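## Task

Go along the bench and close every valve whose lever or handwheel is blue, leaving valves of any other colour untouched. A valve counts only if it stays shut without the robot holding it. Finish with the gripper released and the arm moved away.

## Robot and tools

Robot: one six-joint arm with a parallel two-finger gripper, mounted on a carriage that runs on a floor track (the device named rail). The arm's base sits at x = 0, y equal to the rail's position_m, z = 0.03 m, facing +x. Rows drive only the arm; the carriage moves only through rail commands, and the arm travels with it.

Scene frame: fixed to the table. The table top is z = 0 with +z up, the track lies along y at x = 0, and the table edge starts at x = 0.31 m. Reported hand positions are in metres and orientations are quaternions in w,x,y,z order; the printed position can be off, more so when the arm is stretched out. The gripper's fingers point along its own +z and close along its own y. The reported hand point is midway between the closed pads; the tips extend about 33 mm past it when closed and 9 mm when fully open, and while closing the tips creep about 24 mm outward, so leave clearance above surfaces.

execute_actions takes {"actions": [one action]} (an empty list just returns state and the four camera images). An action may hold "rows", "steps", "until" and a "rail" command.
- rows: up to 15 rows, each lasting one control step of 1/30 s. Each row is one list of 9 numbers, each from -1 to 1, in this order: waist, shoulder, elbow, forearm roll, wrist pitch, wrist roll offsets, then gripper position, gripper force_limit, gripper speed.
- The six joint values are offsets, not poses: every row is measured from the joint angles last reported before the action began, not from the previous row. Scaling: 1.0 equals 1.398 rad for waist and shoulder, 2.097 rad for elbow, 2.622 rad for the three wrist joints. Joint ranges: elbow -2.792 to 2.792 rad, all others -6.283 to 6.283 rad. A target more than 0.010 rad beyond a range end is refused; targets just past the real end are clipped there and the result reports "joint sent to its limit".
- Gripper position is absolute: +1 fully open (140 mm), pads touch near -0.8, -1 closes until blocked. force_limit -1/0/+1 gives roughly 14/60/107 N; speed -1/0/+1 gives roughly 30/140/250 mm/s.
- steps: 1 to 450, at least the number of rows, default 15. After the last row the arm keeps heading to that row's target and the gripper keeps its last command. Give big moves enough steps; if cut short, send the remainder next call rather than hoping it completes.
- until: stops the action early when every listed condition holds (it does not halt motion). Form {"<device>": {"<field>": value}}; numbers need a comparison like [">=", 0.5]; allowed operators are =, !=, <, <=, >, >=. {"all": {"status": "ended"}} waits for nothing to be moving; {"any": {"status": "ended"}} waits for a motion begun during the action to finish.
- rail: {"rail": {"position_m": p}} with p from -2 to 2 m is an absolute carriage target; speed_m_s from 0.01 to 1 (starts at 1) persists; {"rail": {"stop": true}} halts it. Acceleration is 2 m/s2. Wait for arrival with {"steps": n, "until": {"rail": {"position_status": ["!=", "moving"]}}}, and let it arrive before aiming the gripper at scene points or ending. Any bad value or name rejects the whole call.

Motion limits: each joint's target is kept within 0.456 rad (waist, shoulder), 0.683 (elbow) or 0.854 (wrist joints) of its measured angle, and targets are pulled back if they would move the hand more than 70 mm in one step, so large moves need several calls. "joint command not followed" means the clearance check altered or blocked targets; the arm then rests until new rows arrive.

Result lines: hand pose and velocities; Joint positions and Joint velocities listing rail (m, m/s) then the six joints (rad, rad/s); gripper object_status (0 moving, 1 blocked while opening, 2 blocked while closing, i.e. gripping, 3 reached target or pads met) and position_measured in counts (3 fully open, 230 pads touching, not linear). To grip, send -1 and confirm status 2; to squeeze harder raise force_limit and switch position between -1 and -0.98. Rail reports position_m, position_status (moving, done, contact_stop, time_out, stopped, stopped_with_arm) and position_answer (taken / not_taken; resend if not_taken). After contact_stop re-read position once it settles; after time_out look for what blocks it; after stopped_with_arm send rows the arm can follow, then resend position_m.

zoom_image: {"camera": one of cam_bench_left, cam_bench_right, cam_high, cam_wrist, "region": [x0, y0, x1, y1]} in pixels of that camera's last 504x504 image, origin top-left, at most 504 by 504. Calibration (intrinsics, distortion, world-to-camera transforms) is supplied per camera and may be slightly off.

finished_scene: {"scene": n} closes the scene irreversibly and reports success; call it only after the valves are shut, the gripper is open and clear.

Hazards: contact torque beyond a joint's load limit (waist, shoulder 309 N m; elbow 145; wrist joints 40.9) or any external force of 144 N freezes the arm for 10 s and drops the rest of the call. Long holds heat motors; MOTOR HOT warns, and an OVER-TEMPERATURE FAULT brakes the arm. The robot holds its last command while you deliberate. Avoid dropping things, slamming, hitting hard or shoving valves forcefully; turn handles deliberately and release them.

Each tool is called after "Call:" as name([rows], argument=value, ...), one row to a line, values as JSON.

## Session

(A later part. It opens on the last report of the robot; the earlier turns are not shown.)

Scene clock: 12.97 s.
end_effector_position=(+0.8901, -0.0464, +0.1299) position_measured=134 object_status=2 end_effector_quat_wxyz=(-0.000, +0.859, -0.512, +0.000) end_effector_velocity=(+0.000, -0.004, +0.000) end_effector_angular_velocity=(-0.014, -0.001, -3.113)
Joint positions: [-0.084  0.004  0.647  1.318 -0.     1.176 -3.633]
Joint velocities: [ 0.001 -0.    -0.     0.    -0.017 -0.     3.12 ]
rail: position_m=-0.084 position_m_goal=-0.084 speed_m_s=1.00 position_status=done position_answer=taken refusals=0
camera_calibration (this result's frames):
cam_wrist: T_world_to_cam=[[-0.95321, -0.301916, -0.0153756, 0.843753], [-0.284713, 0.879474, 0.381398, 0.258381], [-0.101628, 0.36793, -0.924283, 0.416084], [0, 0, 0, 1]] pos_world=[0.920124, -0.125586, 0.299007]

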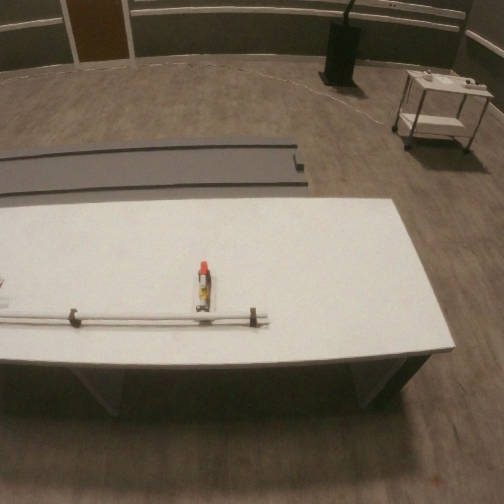

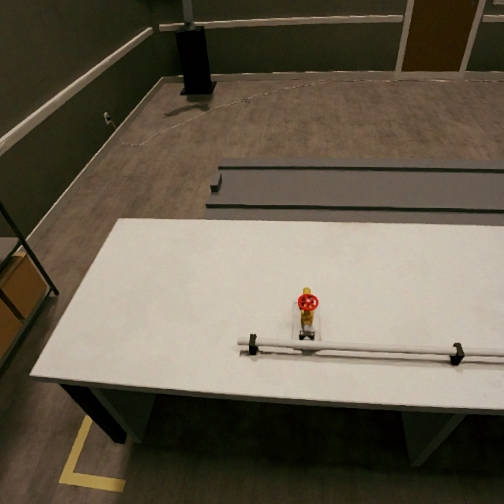

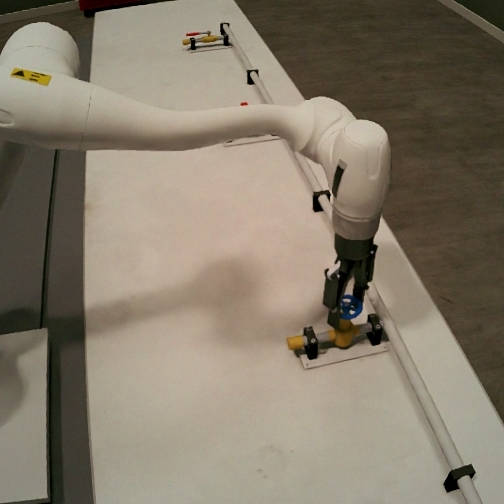

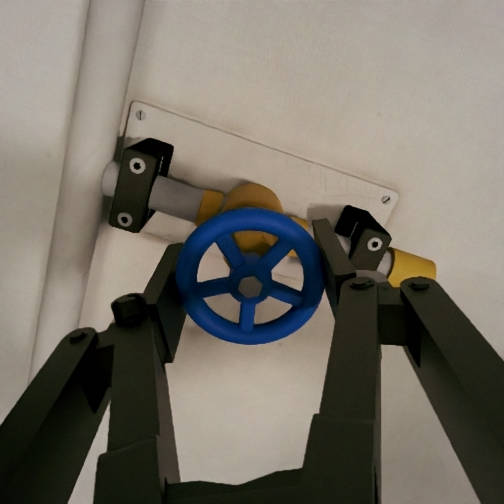

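Call:
execute_actions(actions=[])

Call:
zoom_image(camera="cam_wrist", region=[160, 195, 340, 355])

Scene clock: 13.57 s.
end_effector_position=(+0.8902, -0.0464, +0.1301) position_measured=134 object_status=2 end_effector_quat_wxyz=(-0.000, +0.723, -0.691, +0.000) end_effector_velocity=(+0.000, +0.000, +0.000) end_effector_angular_velocity=(+0.000, -0.000, -0.001)
Joint positions: [-0.084  0.004  0.647  1.317 -0.     1.176 -3.183]
Joint velocities: [ 0.    -0.     0.    -0.     0.     0.     0.001]
rail: position_m=-0.084 position_m_goal=-0.084 speed_m_s=1.00 position_status=done position_answer=taken refusals=0
camera_calibration (this result's frames):
cam_wrist: T_world_to_cam=[[-0.989665, 0.142531, -0.0157319, 0.897031], [0.125811, 0.915694, 0.381675, -0.105419], [0.0688063, 0.375752, -0.924163, 0.264856], [0, 0, 0, 1]] pos_world=[0.882799, -0.130843, 0.299118]

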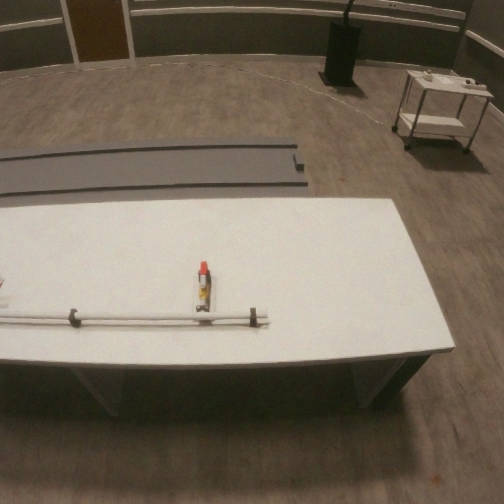

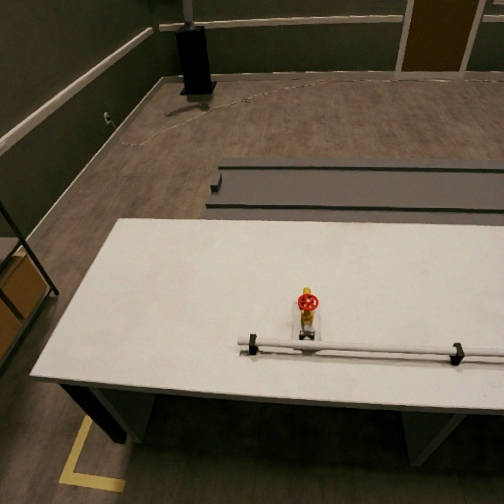

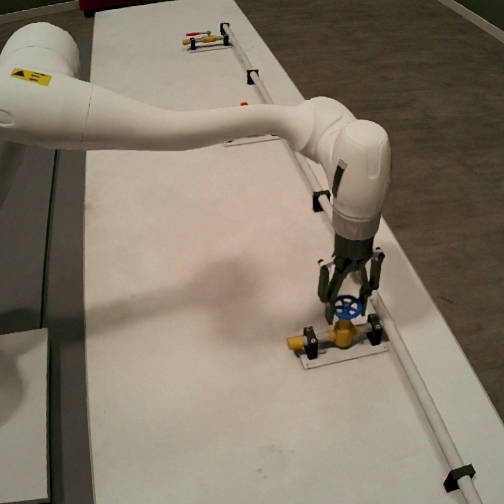

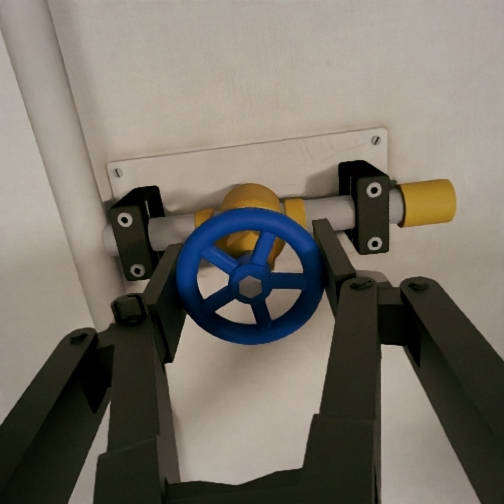

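Region (160, 195, 340, 355) of cam_wrist's 504x504 image, scaled by 2.800, with more detail than that image has.

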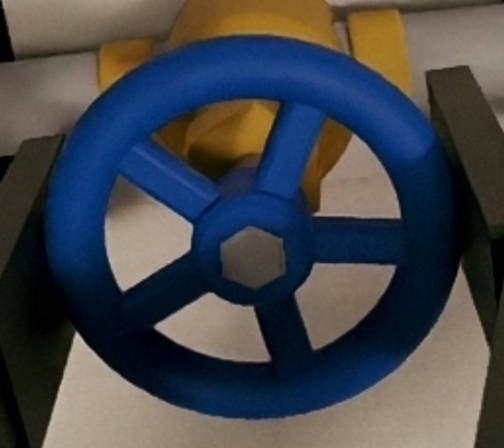

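Call:
execute_actions([
  {"rows": [[0, 0, 0, 0, 0, 0, -0.98, 1, -0.3],[0, 0, 0, 0, 0, 0, -0.98, 1, -0.3],[0, 0, 0, 0, 0, 0, -0.98, 1, -0.3],[0, 0, 0, 0, 0, 0, -0.98, 1, -0.3],[0, 0, 0, 0, 0, 0, -0.98, 1, -0.3],[0, 0, 0, 0, 0, 0, -0.98, 1, -0.3],[0, 0, 0, 0, 0, 0.006, -0.98, 1, -0.3],[0, 0, 0, 0, 0, 0.012, -0.98, 1, -0.3],[0, 0, 0, 0, 0, 0.018, -0.98, 1, -0.3],[0, 0, 0, 0, 0, 0.024, -0.98, 1, -0.3],[0, 0, 0, 0, 0, 0.03, -0.98, 1, -0.3],[0, 0, 0, 0, 0, 0.036, -0.98, 1, -0.3],[0, 0, 0, 0, 0, 0.042, -0.98, 1, -0.3],[0, 0, 0, 0, 0, 0.048, -0.98, 1, -0.3],[0, 0, 0, 0, 0, 0.054, -0.98, 1, -0.3]], "steps": 20},
])

Call:
zoom_image(camera="cam_wrist", region=[160, 195, 340, 355])

Scene clock: 15.30 s.
end_effector_position=(+0.8902, -0.0464, +0.1301) position_measured=134 object_status=2 end_effector_quat_wxyz=(+0.000, -0.675, +0.738, -0.000) end_effector_velocity=(-0.000, +0.000, +0.000) end_effector_angular_velocity=(+0.000, -0.000, -0.085)
Joint positions: [-0.084  0.004  0.647  1.317 -0.     1.176 -3.048]
Joint velocities: [ 0.     0.    -0.    -0.    -0.     0.     0.085]
rail: position_m=-0.084 position_m_goal=-0.084 speed_m_s=1.00 position_status=done position_answer=taken refusals=0
camera_calibration (this result's frames):
cam_wrist: T_world_to_cam=[[-0.96153, 0.274249, -0.015745, 0.878112], [0.247719, 0.890434, 0.381788, -0.21514], [0.118725, 0.3632, -0.924116, 0.219835], [0, 0, 0, 1]] pos_world=[0.871525, -0.129098, 0.299116]

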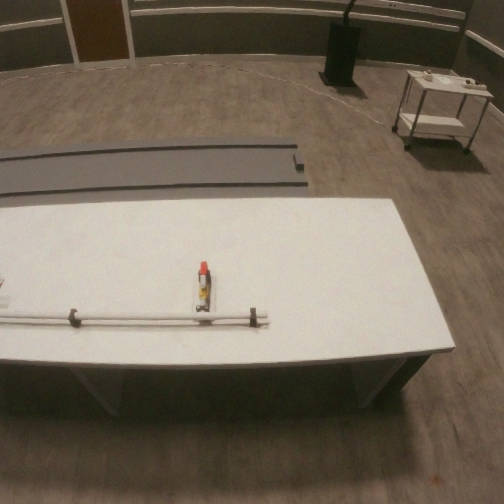

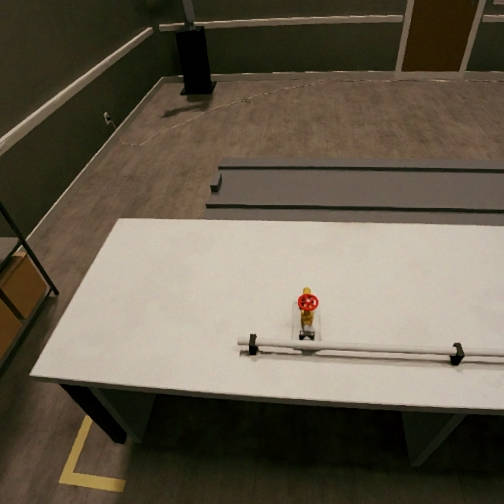

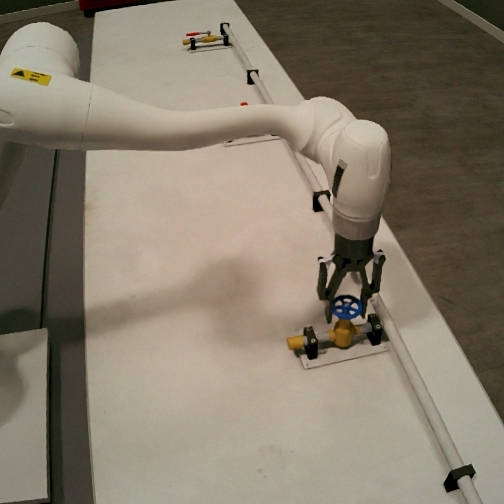

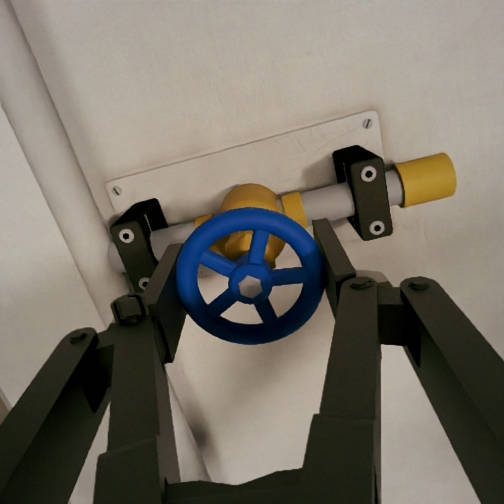

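Region (160, 195, 340, 355) of cam_wrist's 504x504 image, scaled by 2.800, with more detail than that image has.

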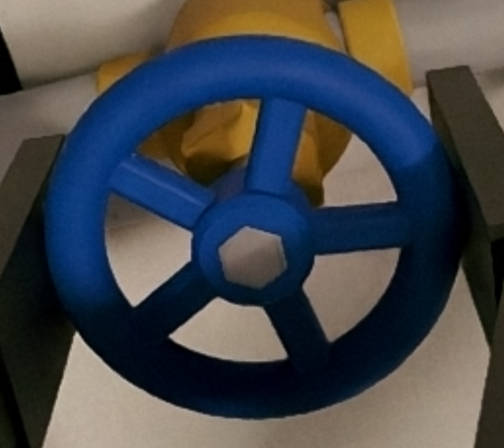

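Call:
execute_actions([
  {"rows": [[0, 0, 0, 0, 0, 0, 0.0, 0, 0.5],[0, 0, 0, 0, 0, 0, 0.0, 0, 0.5],[0, 0, 0, 0, 0, 0, 0.0, 0, 0.5],[0, 0, 0, 0, 0, 0, 0.0, 0, 0.5],[0, 0, 0, 0, 0, 0, -1, 0, 0],[0, 0, 0, 0, 0, 0, -1, 0, 0],[0, 0, 0, 0, 0, 0, -1, 0, 0],[0, 0, 0, 0, 0, 0, -1, 0, 0],[0, 0, 0, 0, 0, 0, -1, 0, 0],[0, 0, 0, 0, 0, 0, -1, 0, 0],[0, 0, 0, 0, 0, -0.01, -1, 0, 0],[0, 0, 0, 0, 0, -0.02, -1, 0, 0],[0, 0, 0, 0, 0, -0.03, -1, 0, 0],[0, 0, 0, 0, 0, -0.04, -1, 0, 0],[0, 0, 0, 0, 0, -0.05, -1, 0, 0]], "steps": 21},
])

Call:
zoom_image(camera="cam_wrist", region=[160, 195, 340, 355])

Scene clock: 21.53 s.
end_effector_position=(+0.8902, -0.0465, +0.1301) position_measured=130 object_status=2 end_effector_quat_wxyz=(-0.000, +0.719, -0.695, +0.000) end_effector_velocity=(-0.000, +0.001, -0.000) end_effector_angular_velocity=(-0.000, +0.000, +0.086)
Joint positions: [-0.084  0.003  0.647  1.317 -0.     1.176 -3.172]
Joint velocities: [ 0.     0.001  0.     0.     0.    -0.    -0.085]
rail: position_m=-0.084 position_m_goal=-0.084 speed_m_s=1.00 position_status=done position_answer=taken refusals=0
camera_calibration (this result's frames):
cam_wrist: T_world_to_cam=[[-0.98811, 0.152939, -0.0157509, 0.896153], [0.135432, 0.914312, 0.381695, -0.114011], [0.0727773, 0.375024, -0.924154, 0.261314], [0, 0, 0, 1]] pos_world=[0.881921, -0.130814, 0.299127]

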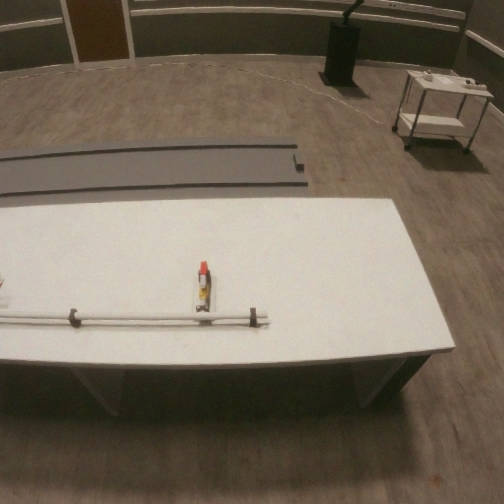

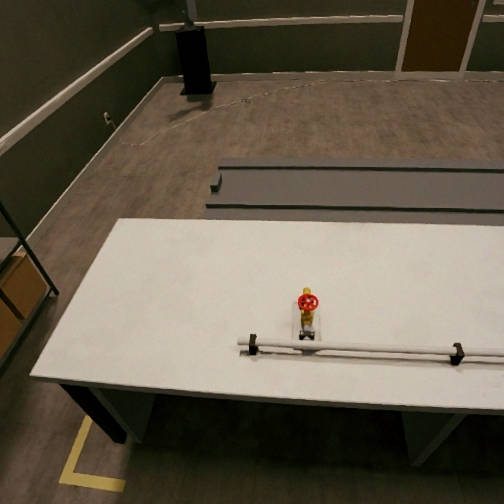

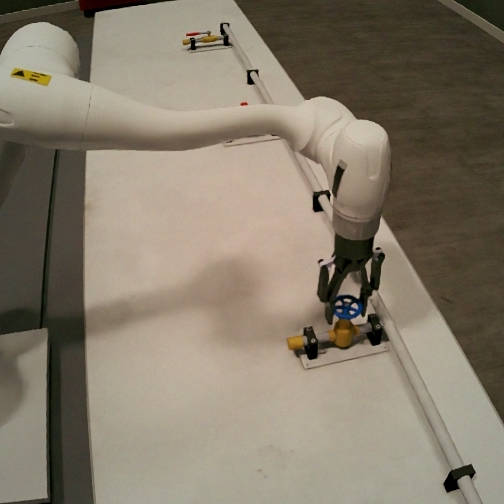

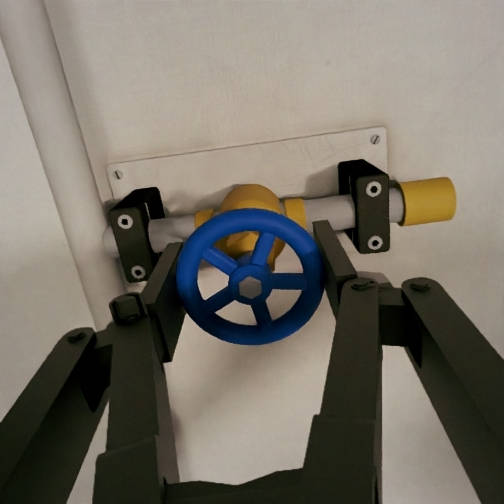

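Region (160, 195, 340, 355) of cam_wrist's 504x504 image, scaled by 2.800, with more detail than that image has.

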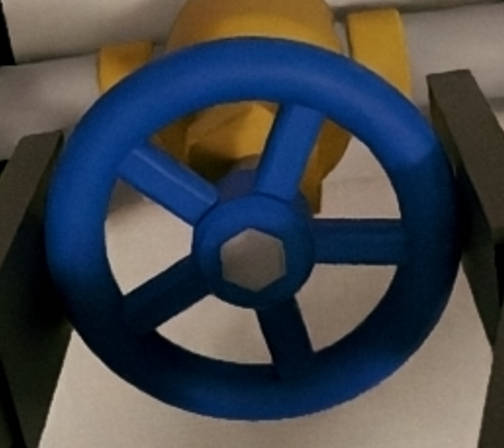

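Call:
execute_actions([
  {"rows": [[0, 0, 0, 0, 0, -0.003, -0.98, 0.6, 0],[0, 0, 0, 0, 0, -0.003, -0.98, 0.6, 0],[0, 0, 0, 0, 0, -0.003, -0.98, 0.6, 0],[0, 0, 0, 0, 0, -0.003, -0.98, 0.6, 0],[0, 0, 0, 0, 0, -0.003, -0.98, 0.6, 0],[0, 0, 0, 0, 0, -0.01, -0.98, 0.6, 0],[0, 0, 0, 0, 0, -0.02, -0.98, 0.6, 0],[0, 0, 0, 0, 0, -0.03, -0.98, 0.6, 0],[0, 0, 0, 0, 0, -0.04, -0.98, 0.6, 0],[0, 0, 0, 0, 0, -0.05, -0.98, 0.6, 0]], "steps": 16},
])

Call:
zoom_image(camera="cam_wrist", region=[160, 195, 340, 355])

Scene clock: 23.87 s.
end_effector_position=(+0.8902, -0.0465, +0.1301) position_measured=133 object_status=2 end_effector_quat_wxyz=(-0.000, +0.761, -0.649, +0.000) end_effector_velocity=(+0.000, -0.000, -0.000) end_effector_angular_velocity=(-0.000, +0.000, +0.082)
Joint positions: [-0.084  0.003  0.647  1.317 -0.     1.176 -3.297]
Joint velocities: [ 0.    -0.     0.     0.     0.    -0.    -0.082]
rail: position_m=-0.084 position_m_goal=-0.084 speed_m_s=1.00 position_status=done position_answer=taken refusals=0
camera_calibration (this result's frames):
cam_wrist: T_world_to_cam=[[-0.999455, 0.0290207, -0.0157437, 0.90049], [0.0208216, 0.924096, 0.381593, -0.0115166], [0.0256228, 0.381058, -0.924196, 0.303578], [0, 0, 0, 1]] pos_world=[0.892461, -0.131171, 0.299137]

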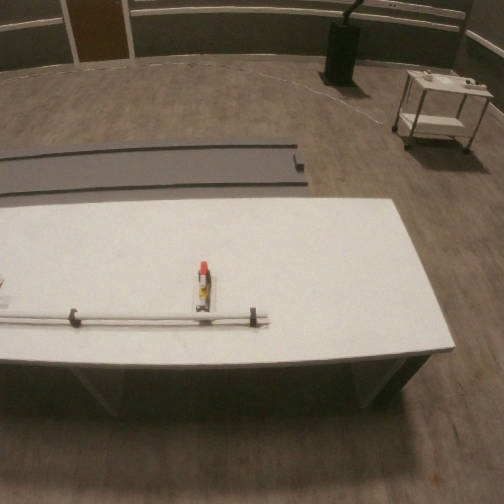

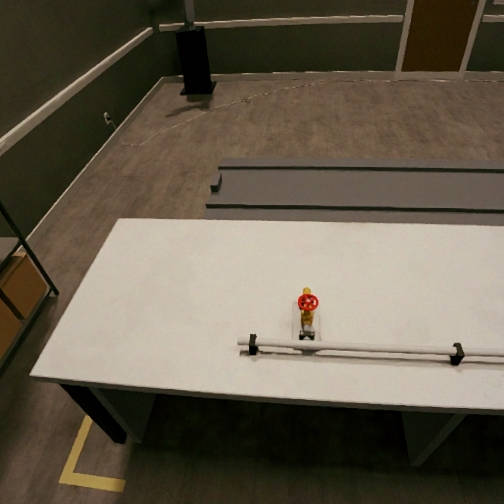

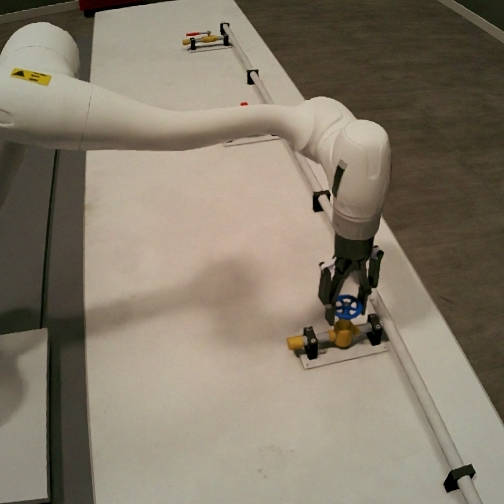

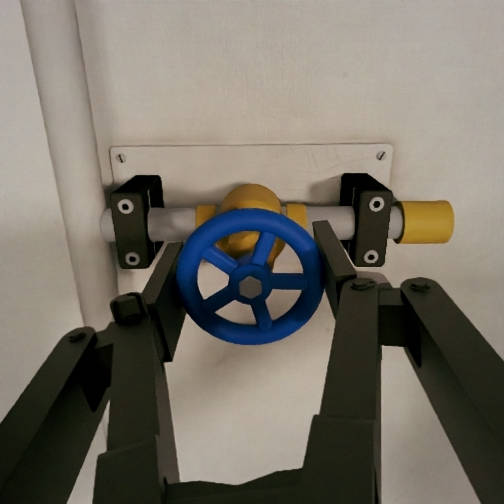

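Region (160, 195, 340, 355) of cam_wrist's 504x504 image, scaled by 2.800, with more detail than that image has.

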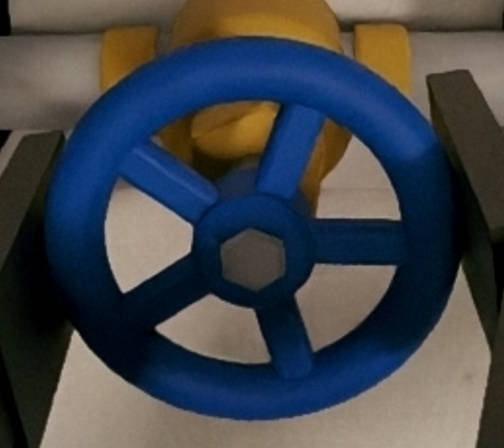

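Call:
execute_actions([
  {"rows": [[0, 0, 0, 0, 0, -0.002, -1, 1, 0],[0, 0, 0, 0, 0, -0.002, -1, 1, 0],[0, 0, 0, 0, 0, -0.002, -1, 1, 0],[0, 0, 0, 0, 0, -0.002, -1, 1, 0],[0, 0, 0, 0, 0, 0.01, -1, 1, 0],[0, 0, 0, 0, 0, 0.02, -1, 1, 0],[0, 0, 0, 0, 0, 0.03, -1, 1, 0],[0, 0, 0, 0, 0, 0.04, -1, 1, 0],[0, 0, 0, 0, 0, 0.05, -1, 1, 0],[0, 0, 0, 0, 0, 0.058, -1, 1, 0],[0, 0, 0, 0, 0, 0.066, -1, 1, 0]], "steps": 17},
])

Call:
zoom_image(camera="cam_wrist", region=[160, 195, 340, 355])

Scene clock: 25.30 s.
end_effector_position=(+0.8902, -0.0465, +0.1301) position_measured=134 object_status=2 end_effector_quat_wxyz=(-0.000, +0.704, -0.710, +0.000) end_effector_velocity=(+0.000, +0.000, +0.000) end_effector_angular_velocity=(+0.000, -0.000, -0.081)
Joint positions: [-0.084  0.004  0.647  1.317 -0.     1.176 -3.13 ]
Joint velocities: [ 0.     0.    -0.    -0.     0.    -0.     0.081]
rail: position_m=-0.084 position_m_goal=-0.084 speed_m_s=1.00 position_status=done position_answer=taken refusals=0
camera_calibration (this result's frames):
cam_wrist: T_world_to_cam=[[-0.980829, 0.19423, -0.015779, 0.8916], [0.173642, 0.907866, 0.381613, -0.148299], [0.0884458, 0.371557, -0.924188, 0.247217], [0, 0, 0, 1]] pos_world=[0.878392, -0.130395, 0.299136]

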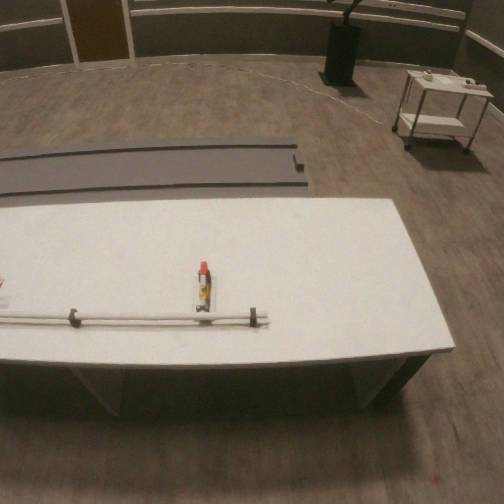

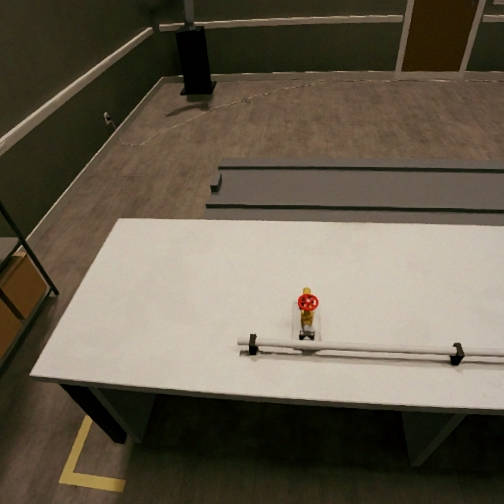

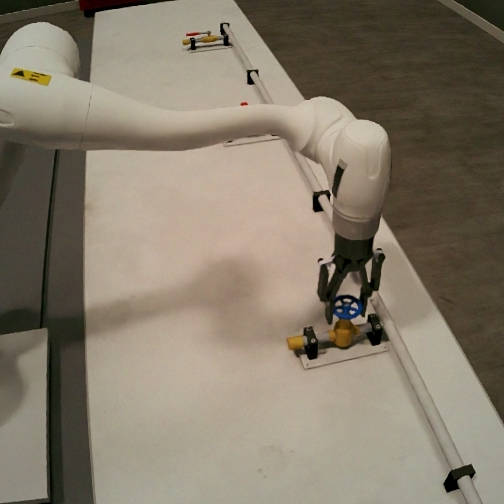

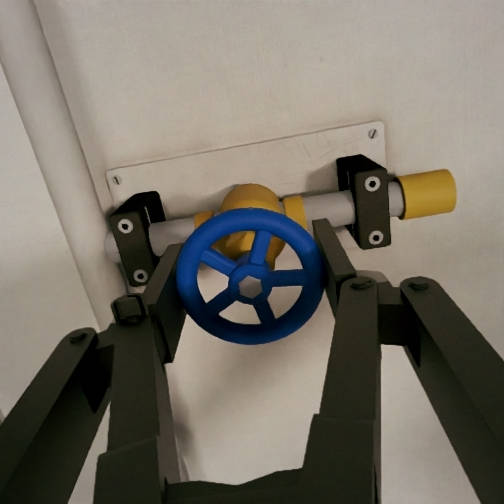

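Region (160, 195, 340, 355) of cam_wrist's 504x504 image, scaled by 2.800, with more detail than that image has.

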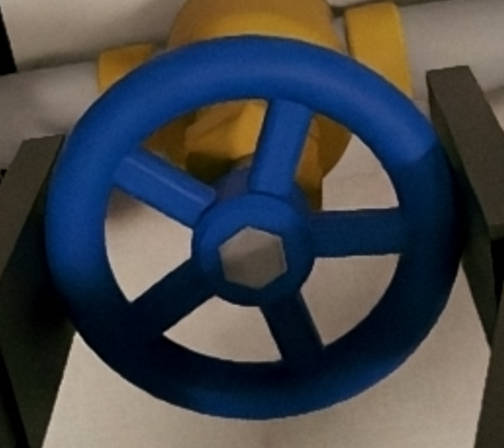

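Call:
execute_actions(actions=[])

Scene clock: 27.87 s.
end_effector_position=(+0.8902, -0.0465, +0.1301) position_measured=134 object_status=2 end_effector_quat_wxyz=(-0.000, +0.702, -0.712, +0.000) end_effector_velocity=(+0.000, -0.000, -0.000) end_effector_angular_velocity=(-0.000, -0.000, -0.000)
Joint positions: [-0.084  0.003  0.647  1.317 -0.     1.176 -3.124]
Joint velocities: [ 0. -0.  0. -0. -0. -0.  0.]
rail: position_m=-0.084 position_m_goal=-0.084 speed_m_s=1.00 position_status=done position_answer=taken refusals=0
camera_calibration (this result's frames):
cam_wrist: T_world_to_cam=[[-0.979528, 0.200691, -0.0157521, 0.890733], [0.17962, 0.906648, 0.381741, -0.153718], [0.0908934, 0.371097, -0.924135, 0.245], [0, 0, 0, 1]] pos_world=[0.87784, -0.130312, 0.299124]

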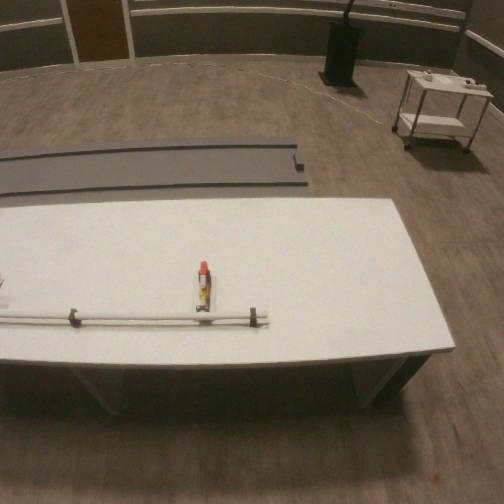

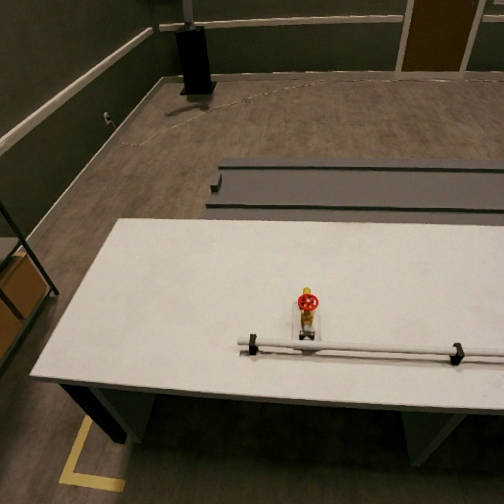

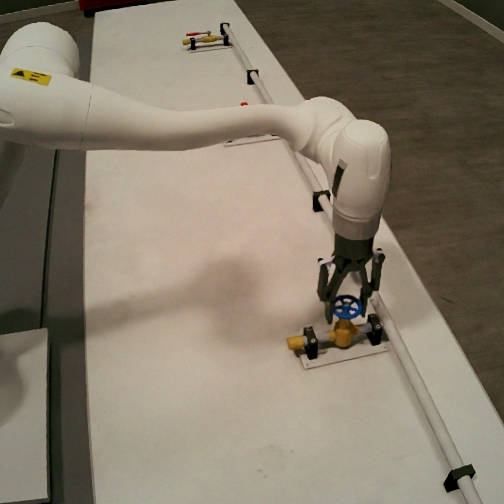

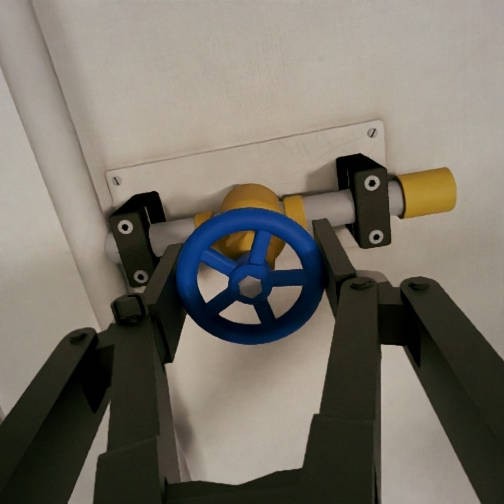

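Call:
execute_actions([
  {"rows": [[0,0,0,0,0,0.005,-1,1,0],[0,0,0,0,0,0.010,-1,1,0],[0,0,0,0,0,0.015,-1,1,0],[0,0,0,0,0,0.015,-1,1,0],[0,0,0,0,0,0.015,-1,1,0],[0,0,0,0,0,0.015,1,0,1],[0,0,0,0,0,0.015,1,0,1],[0,0,0,0,0,0.015,1,0,1],[0,0,0,0,0,0.015,1,0,1],[0,0,0,0,0,0.015,1,0,1],[0,-0.007,-0.008,0,0.010,0.015,1,0,1],[0,-0.014,-0.017,0,0.021,0.015,1,0,1],[0,-0.021,-0.025,0,0.031,0.015,1,0,1],[0,-0.028,-0.034,0,0.042,0.015,1,0,1],[0,-0.0348,-0.042,0,0.0521,0.015,1,0,1]], "steps": 16},
])

Scene clock: 29.20 s.
end_effector_position=(+0.8917, -0.0465, +0.1773) position_measured=14 object_status=0 end_effector_quat_wxyz=(-0.000, +0.688, -0.726, +0.000) end_effector_velocity=(+0.002, +0.001, +0.414) end_effector_angular_velocity=(+0.000, -0.012, -0.002)
Joint positions: [-0.084  0.003  0.622  1.271 -0.     1.248 -3.085]
Joint velocities: [ 0.     0.001 -0.225 -0.403  0.     0.615  0.002]
rail: position_m=-0.084 position_m_goal=-0.084 speed_m_s=1.00 position_status=done position_answer=taken refusals=0
camera_calibration (this result's frames):
cam_wrist: T_world_to_cam=[[-0.970904, 0.238946, -0.0158301, 0.886993], [0.214988, 0.898857, 0.381884, -0.203923], [0.105479, 0.36737, -0.924075, 0.275335], [0, 0, 0, 1]] pos_world=[0.875984, -0.129795, 0.346346]

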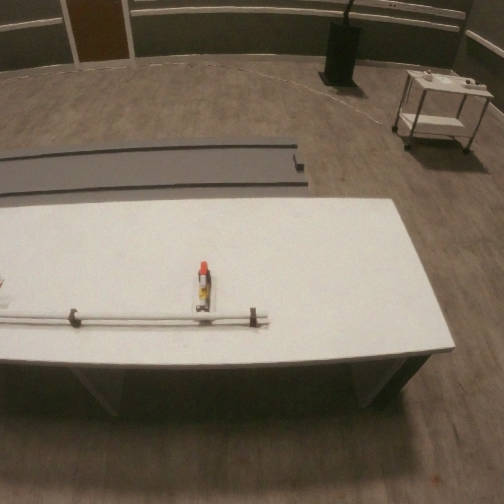

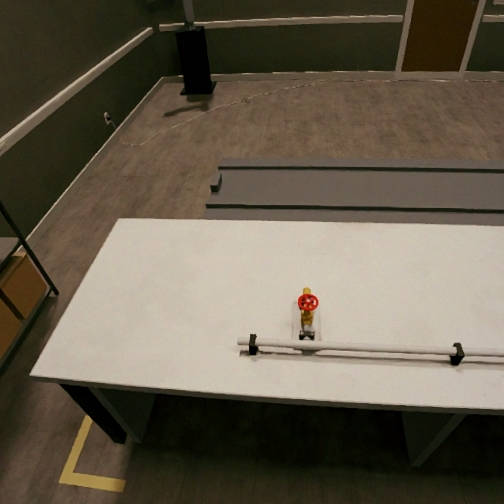

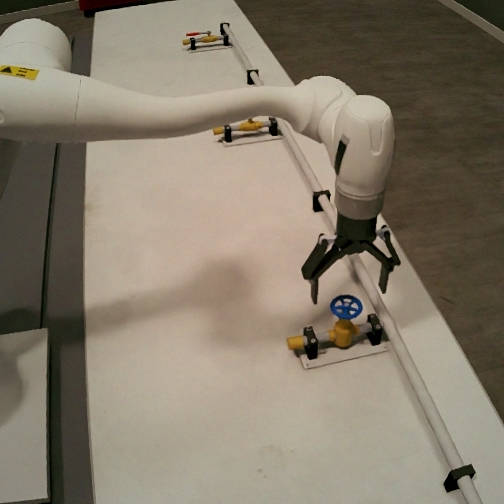

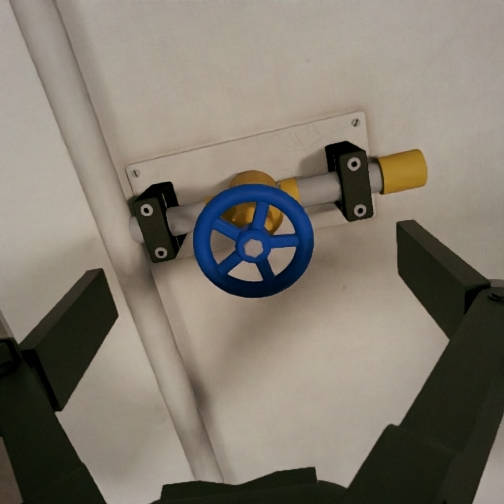

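Call:
execute_actions([
  {"rail": {"position_m": -0.96}, "steps": 1},
])

Scene clock: 29.43 s.
end_effector_position=(+0.8903, -0.0466, +0.2179) position_measured=3 object_status=3 end_effector_quat_wxyz=(-0.000, +0.688, -0.726, +0.000) end_effector_velocity=(-0.000, -0.015, +0.024) end_effector_angular_velocity=(+0.000, -0.001, +0.004)
Joint positions: [-0.084  0.004  0.6    1.231 -0.     1.31  -3.085]
Joint velocities: [-0.019  0.004 -0.011 -0.025  0.     0.035  0.   ]
rail: position_m=-0.084 position_m_goal=-0.960 speed_m_s=1.00 position_status=moving position_answer=taken refusals=0
camera_calibration (this result's frames):
cam_wrist: T_world_to_cam=[[-0.970878, 0.239061, -0.0156675, 0.88623], [0.215159, 0.898832, 0.381847, -0.219174], [0.105367, 0.367356, -0.924093, 0.313126], [0, 0, 0, 1]] pos_world=[0.874586, -0.129892, 0.386933]

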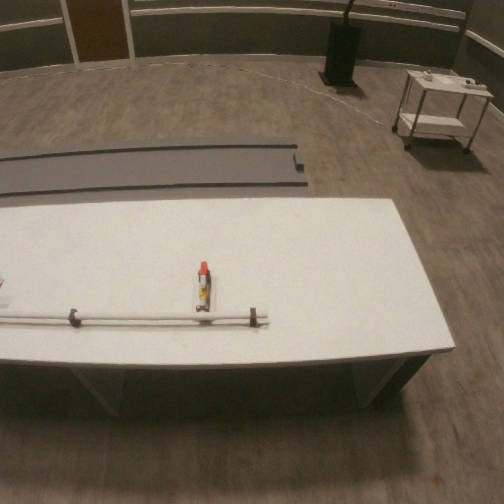

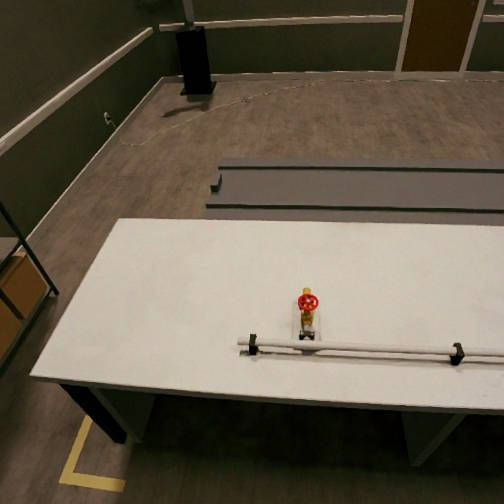

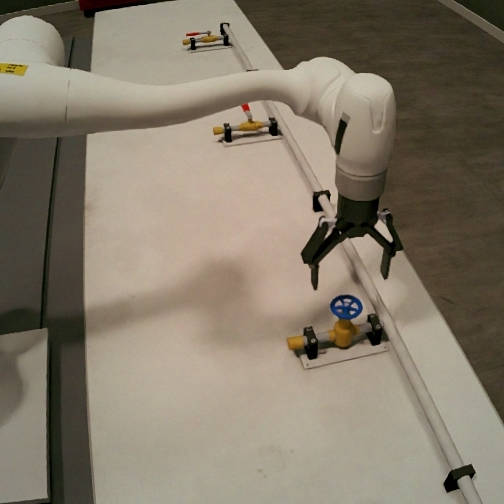

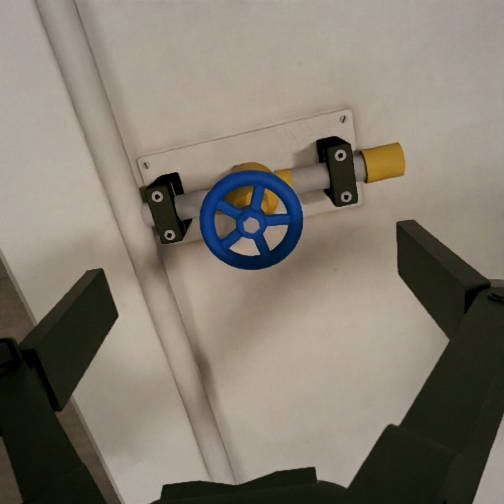

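Call:
execute_actions(actions=[])

Scene clock: 30.30 s.
end_effector_position=(+0.8902, -0.6834, +0.2200) position_measured=3 object_status=3 end_effector_quat_wxyz=(-0.000, +0.688, -0.726, +0.000) end_effector_velocity=(-0.000, -0.984, +0.000) end_effector_angular_velocity=(-0.000, +0.000, -0.000)
Joint positions: [-0.721  0.003  0.599  1.229 -0.     1.313 -3.085]
Joint velocities: [-0.984 -0.    -0.    -0.     0.     0.     0.   ]
rail: position_m=-0.721 position_m_goal=-0.960 speed_m_s=1.00 position_status=moving position_answer=taken refusals=0
camera_calibration (this result's frames):
cam_wrist: T_world_to_cam=[[-0.970874, 0.239059, -0.0159238, 1.03849], [0.215075, 0.898897, 0.381743, 0.352487], [0.105573, 0.3672, -0.924131, 0.548749], [0, 0, 0, 1]] pos_world=[0.874502, -0.766611, 0.389093]

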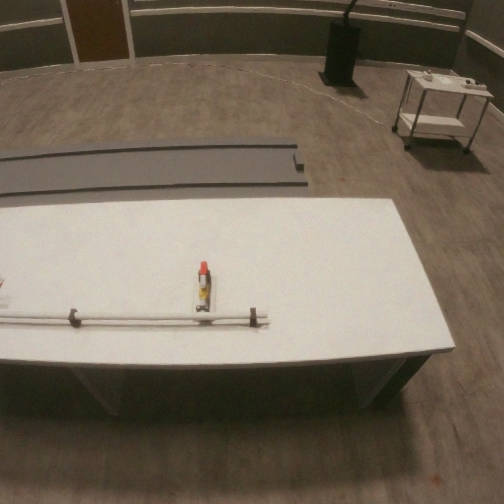

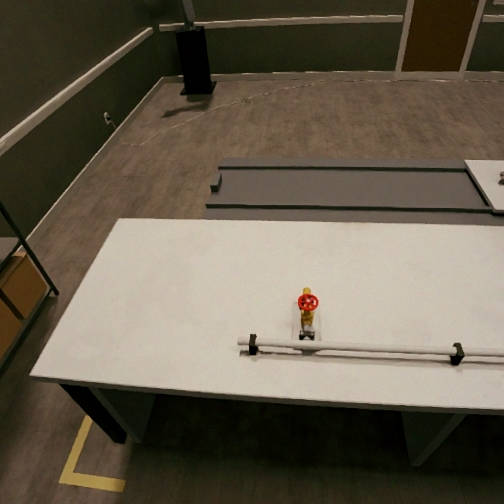

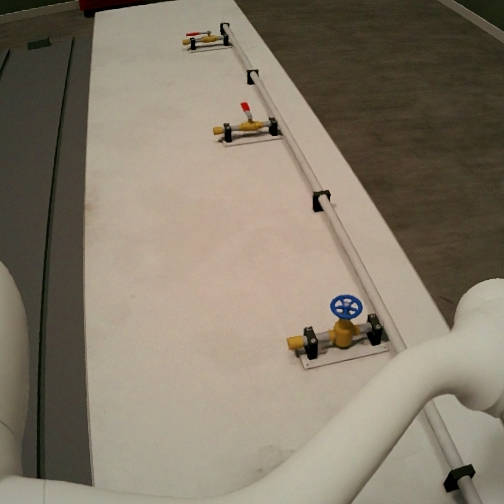

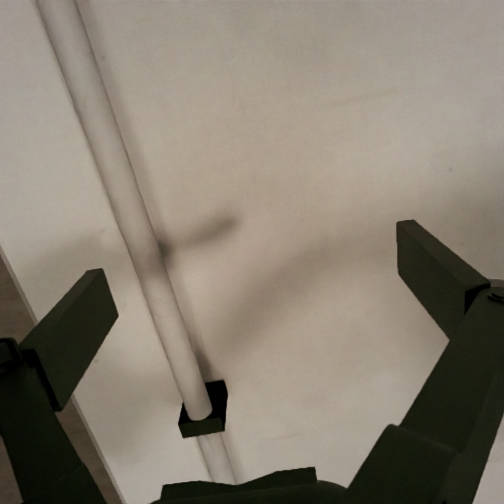

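Call:
execute_actions(actions=[])

Scene clock: 30.80 s.
end_effector_position=(+0.8902, -0.9232, +0.2200) position_measured=3 object_status=3 end_effector_quat_wxyz=(-0.000, +0.688, -0.726, +0.000) end_effector_velocity=(-0.000, +0.004, +0.000) end_effector_angular_velocity=(-0.000, -0.000, +0.004)
Joint positions: [-0.961  0.004  0.599  1.229 -0.     1.313 -3.085]
Joint velocities: [ 0.     0.004 -0.    -0.    -0.    -0.     0.   ]
rail: position_m=-0.961 position_m_goal=-0.960 speed_m_s=1.00 position_status=done position_answer=taken refusals=0
camera_calibration (this result's frames):
cam_wrist: T_world_to_cam=[[-0.970882, 0.239027, -0.0159238, 1.0958], [0.215045, 0.898904, 0.381743, 0.568079], [0.105561, 0.367203, -0.924132, 0.636819], [0, 0, 0, 1]] pos_world=[0.874503, -1.00641, 0.389094]

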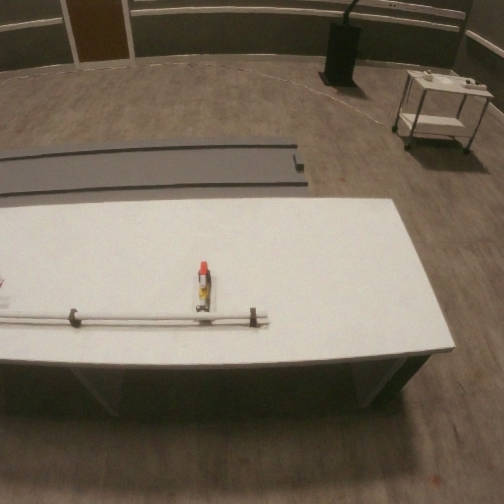

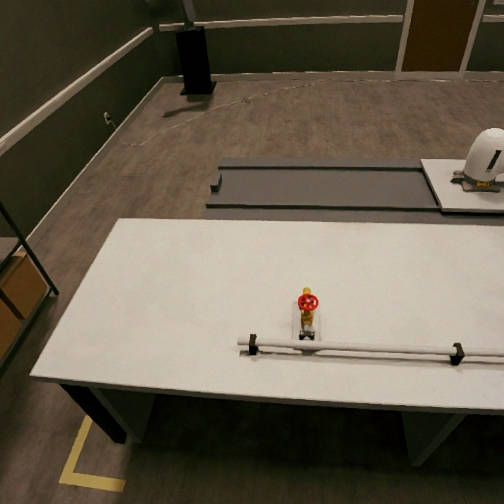

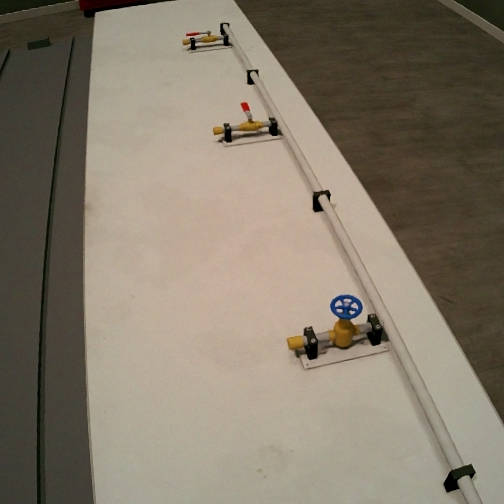

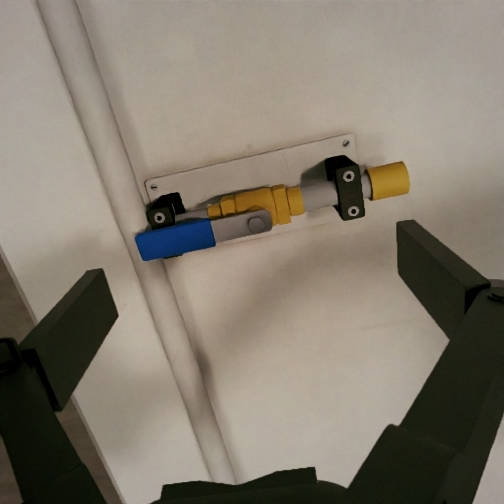

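Call:
execute_actions(actions=[])

Call:
zoom_image(camera="cam_wrist", region=[120, 130, 420, 290])

Scene clock: 31.30 s.
end_effector_position=(+0.8902, -0.9226, +0.2201) position_measured=3 object_status=3 end_effector_quat_wxyz=(-0.000, +0.688, -0.726, +0.000) end_effector_velocity=(+0.000, -0.000, +0.000) end_effector_angular_velocity=(-0.000, +0.000, -0.000)
Joint positions: [-0.96   0.003  0.599  1.229 -0.     1.313 -3.085]
Joint velocities: [ 0. -0. -0.  0. -0.  0. -0.]
rail: position_m=-0.960 position_m_goal=-0.960 speed_m_s=1.00 position_status=done position_answer=taken refusals=0
camera_calibration (this result's frames):
cam_wrist: T_world_to_cam=[[-0.970878, 0.239045, -0.015927, 1.09568], [0.215061, 0.8989, 0.381744, 0.567587], [0.105571, 0.367201, -0.924131, 0.636618], [0, 0, 0, 1]] pos_world=[0.874501, -1.00589, 0.389097]

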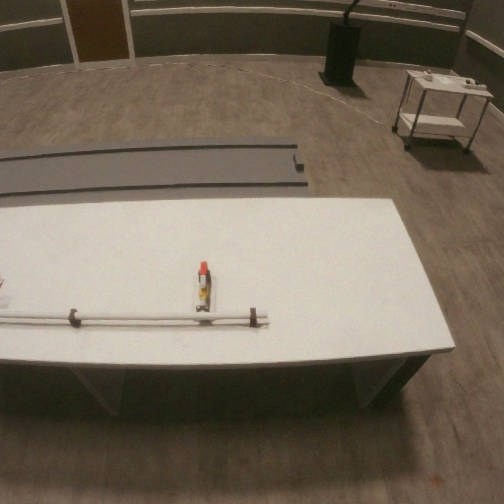

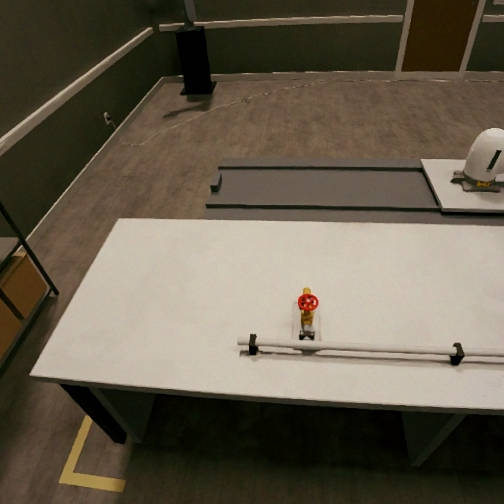

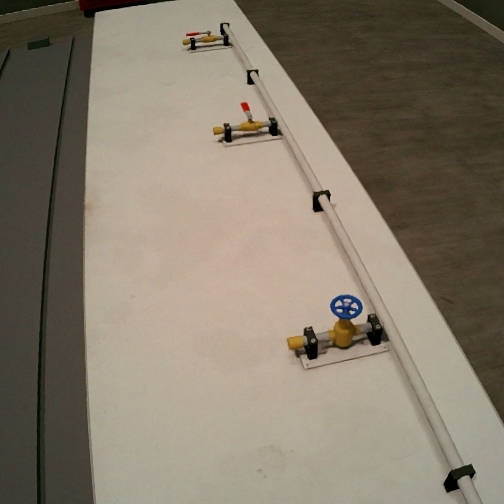

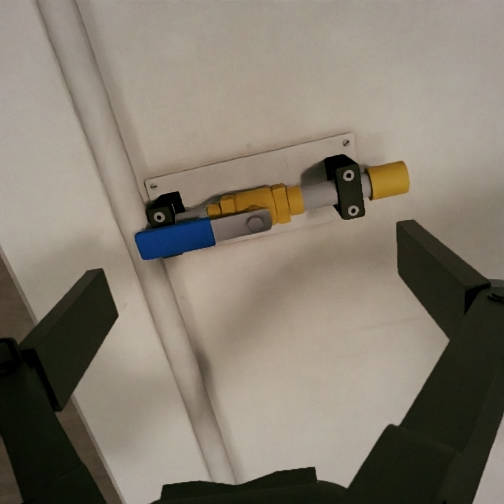

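Region (120, 130, 420, 290) of cam_wrist's 504x504 image, scaled by 1.680, with more detail than that image has; it fills the top 269 rows of this view, and the rest is white.

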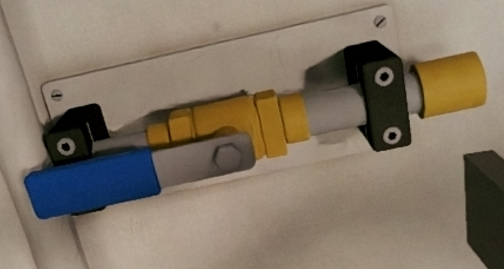

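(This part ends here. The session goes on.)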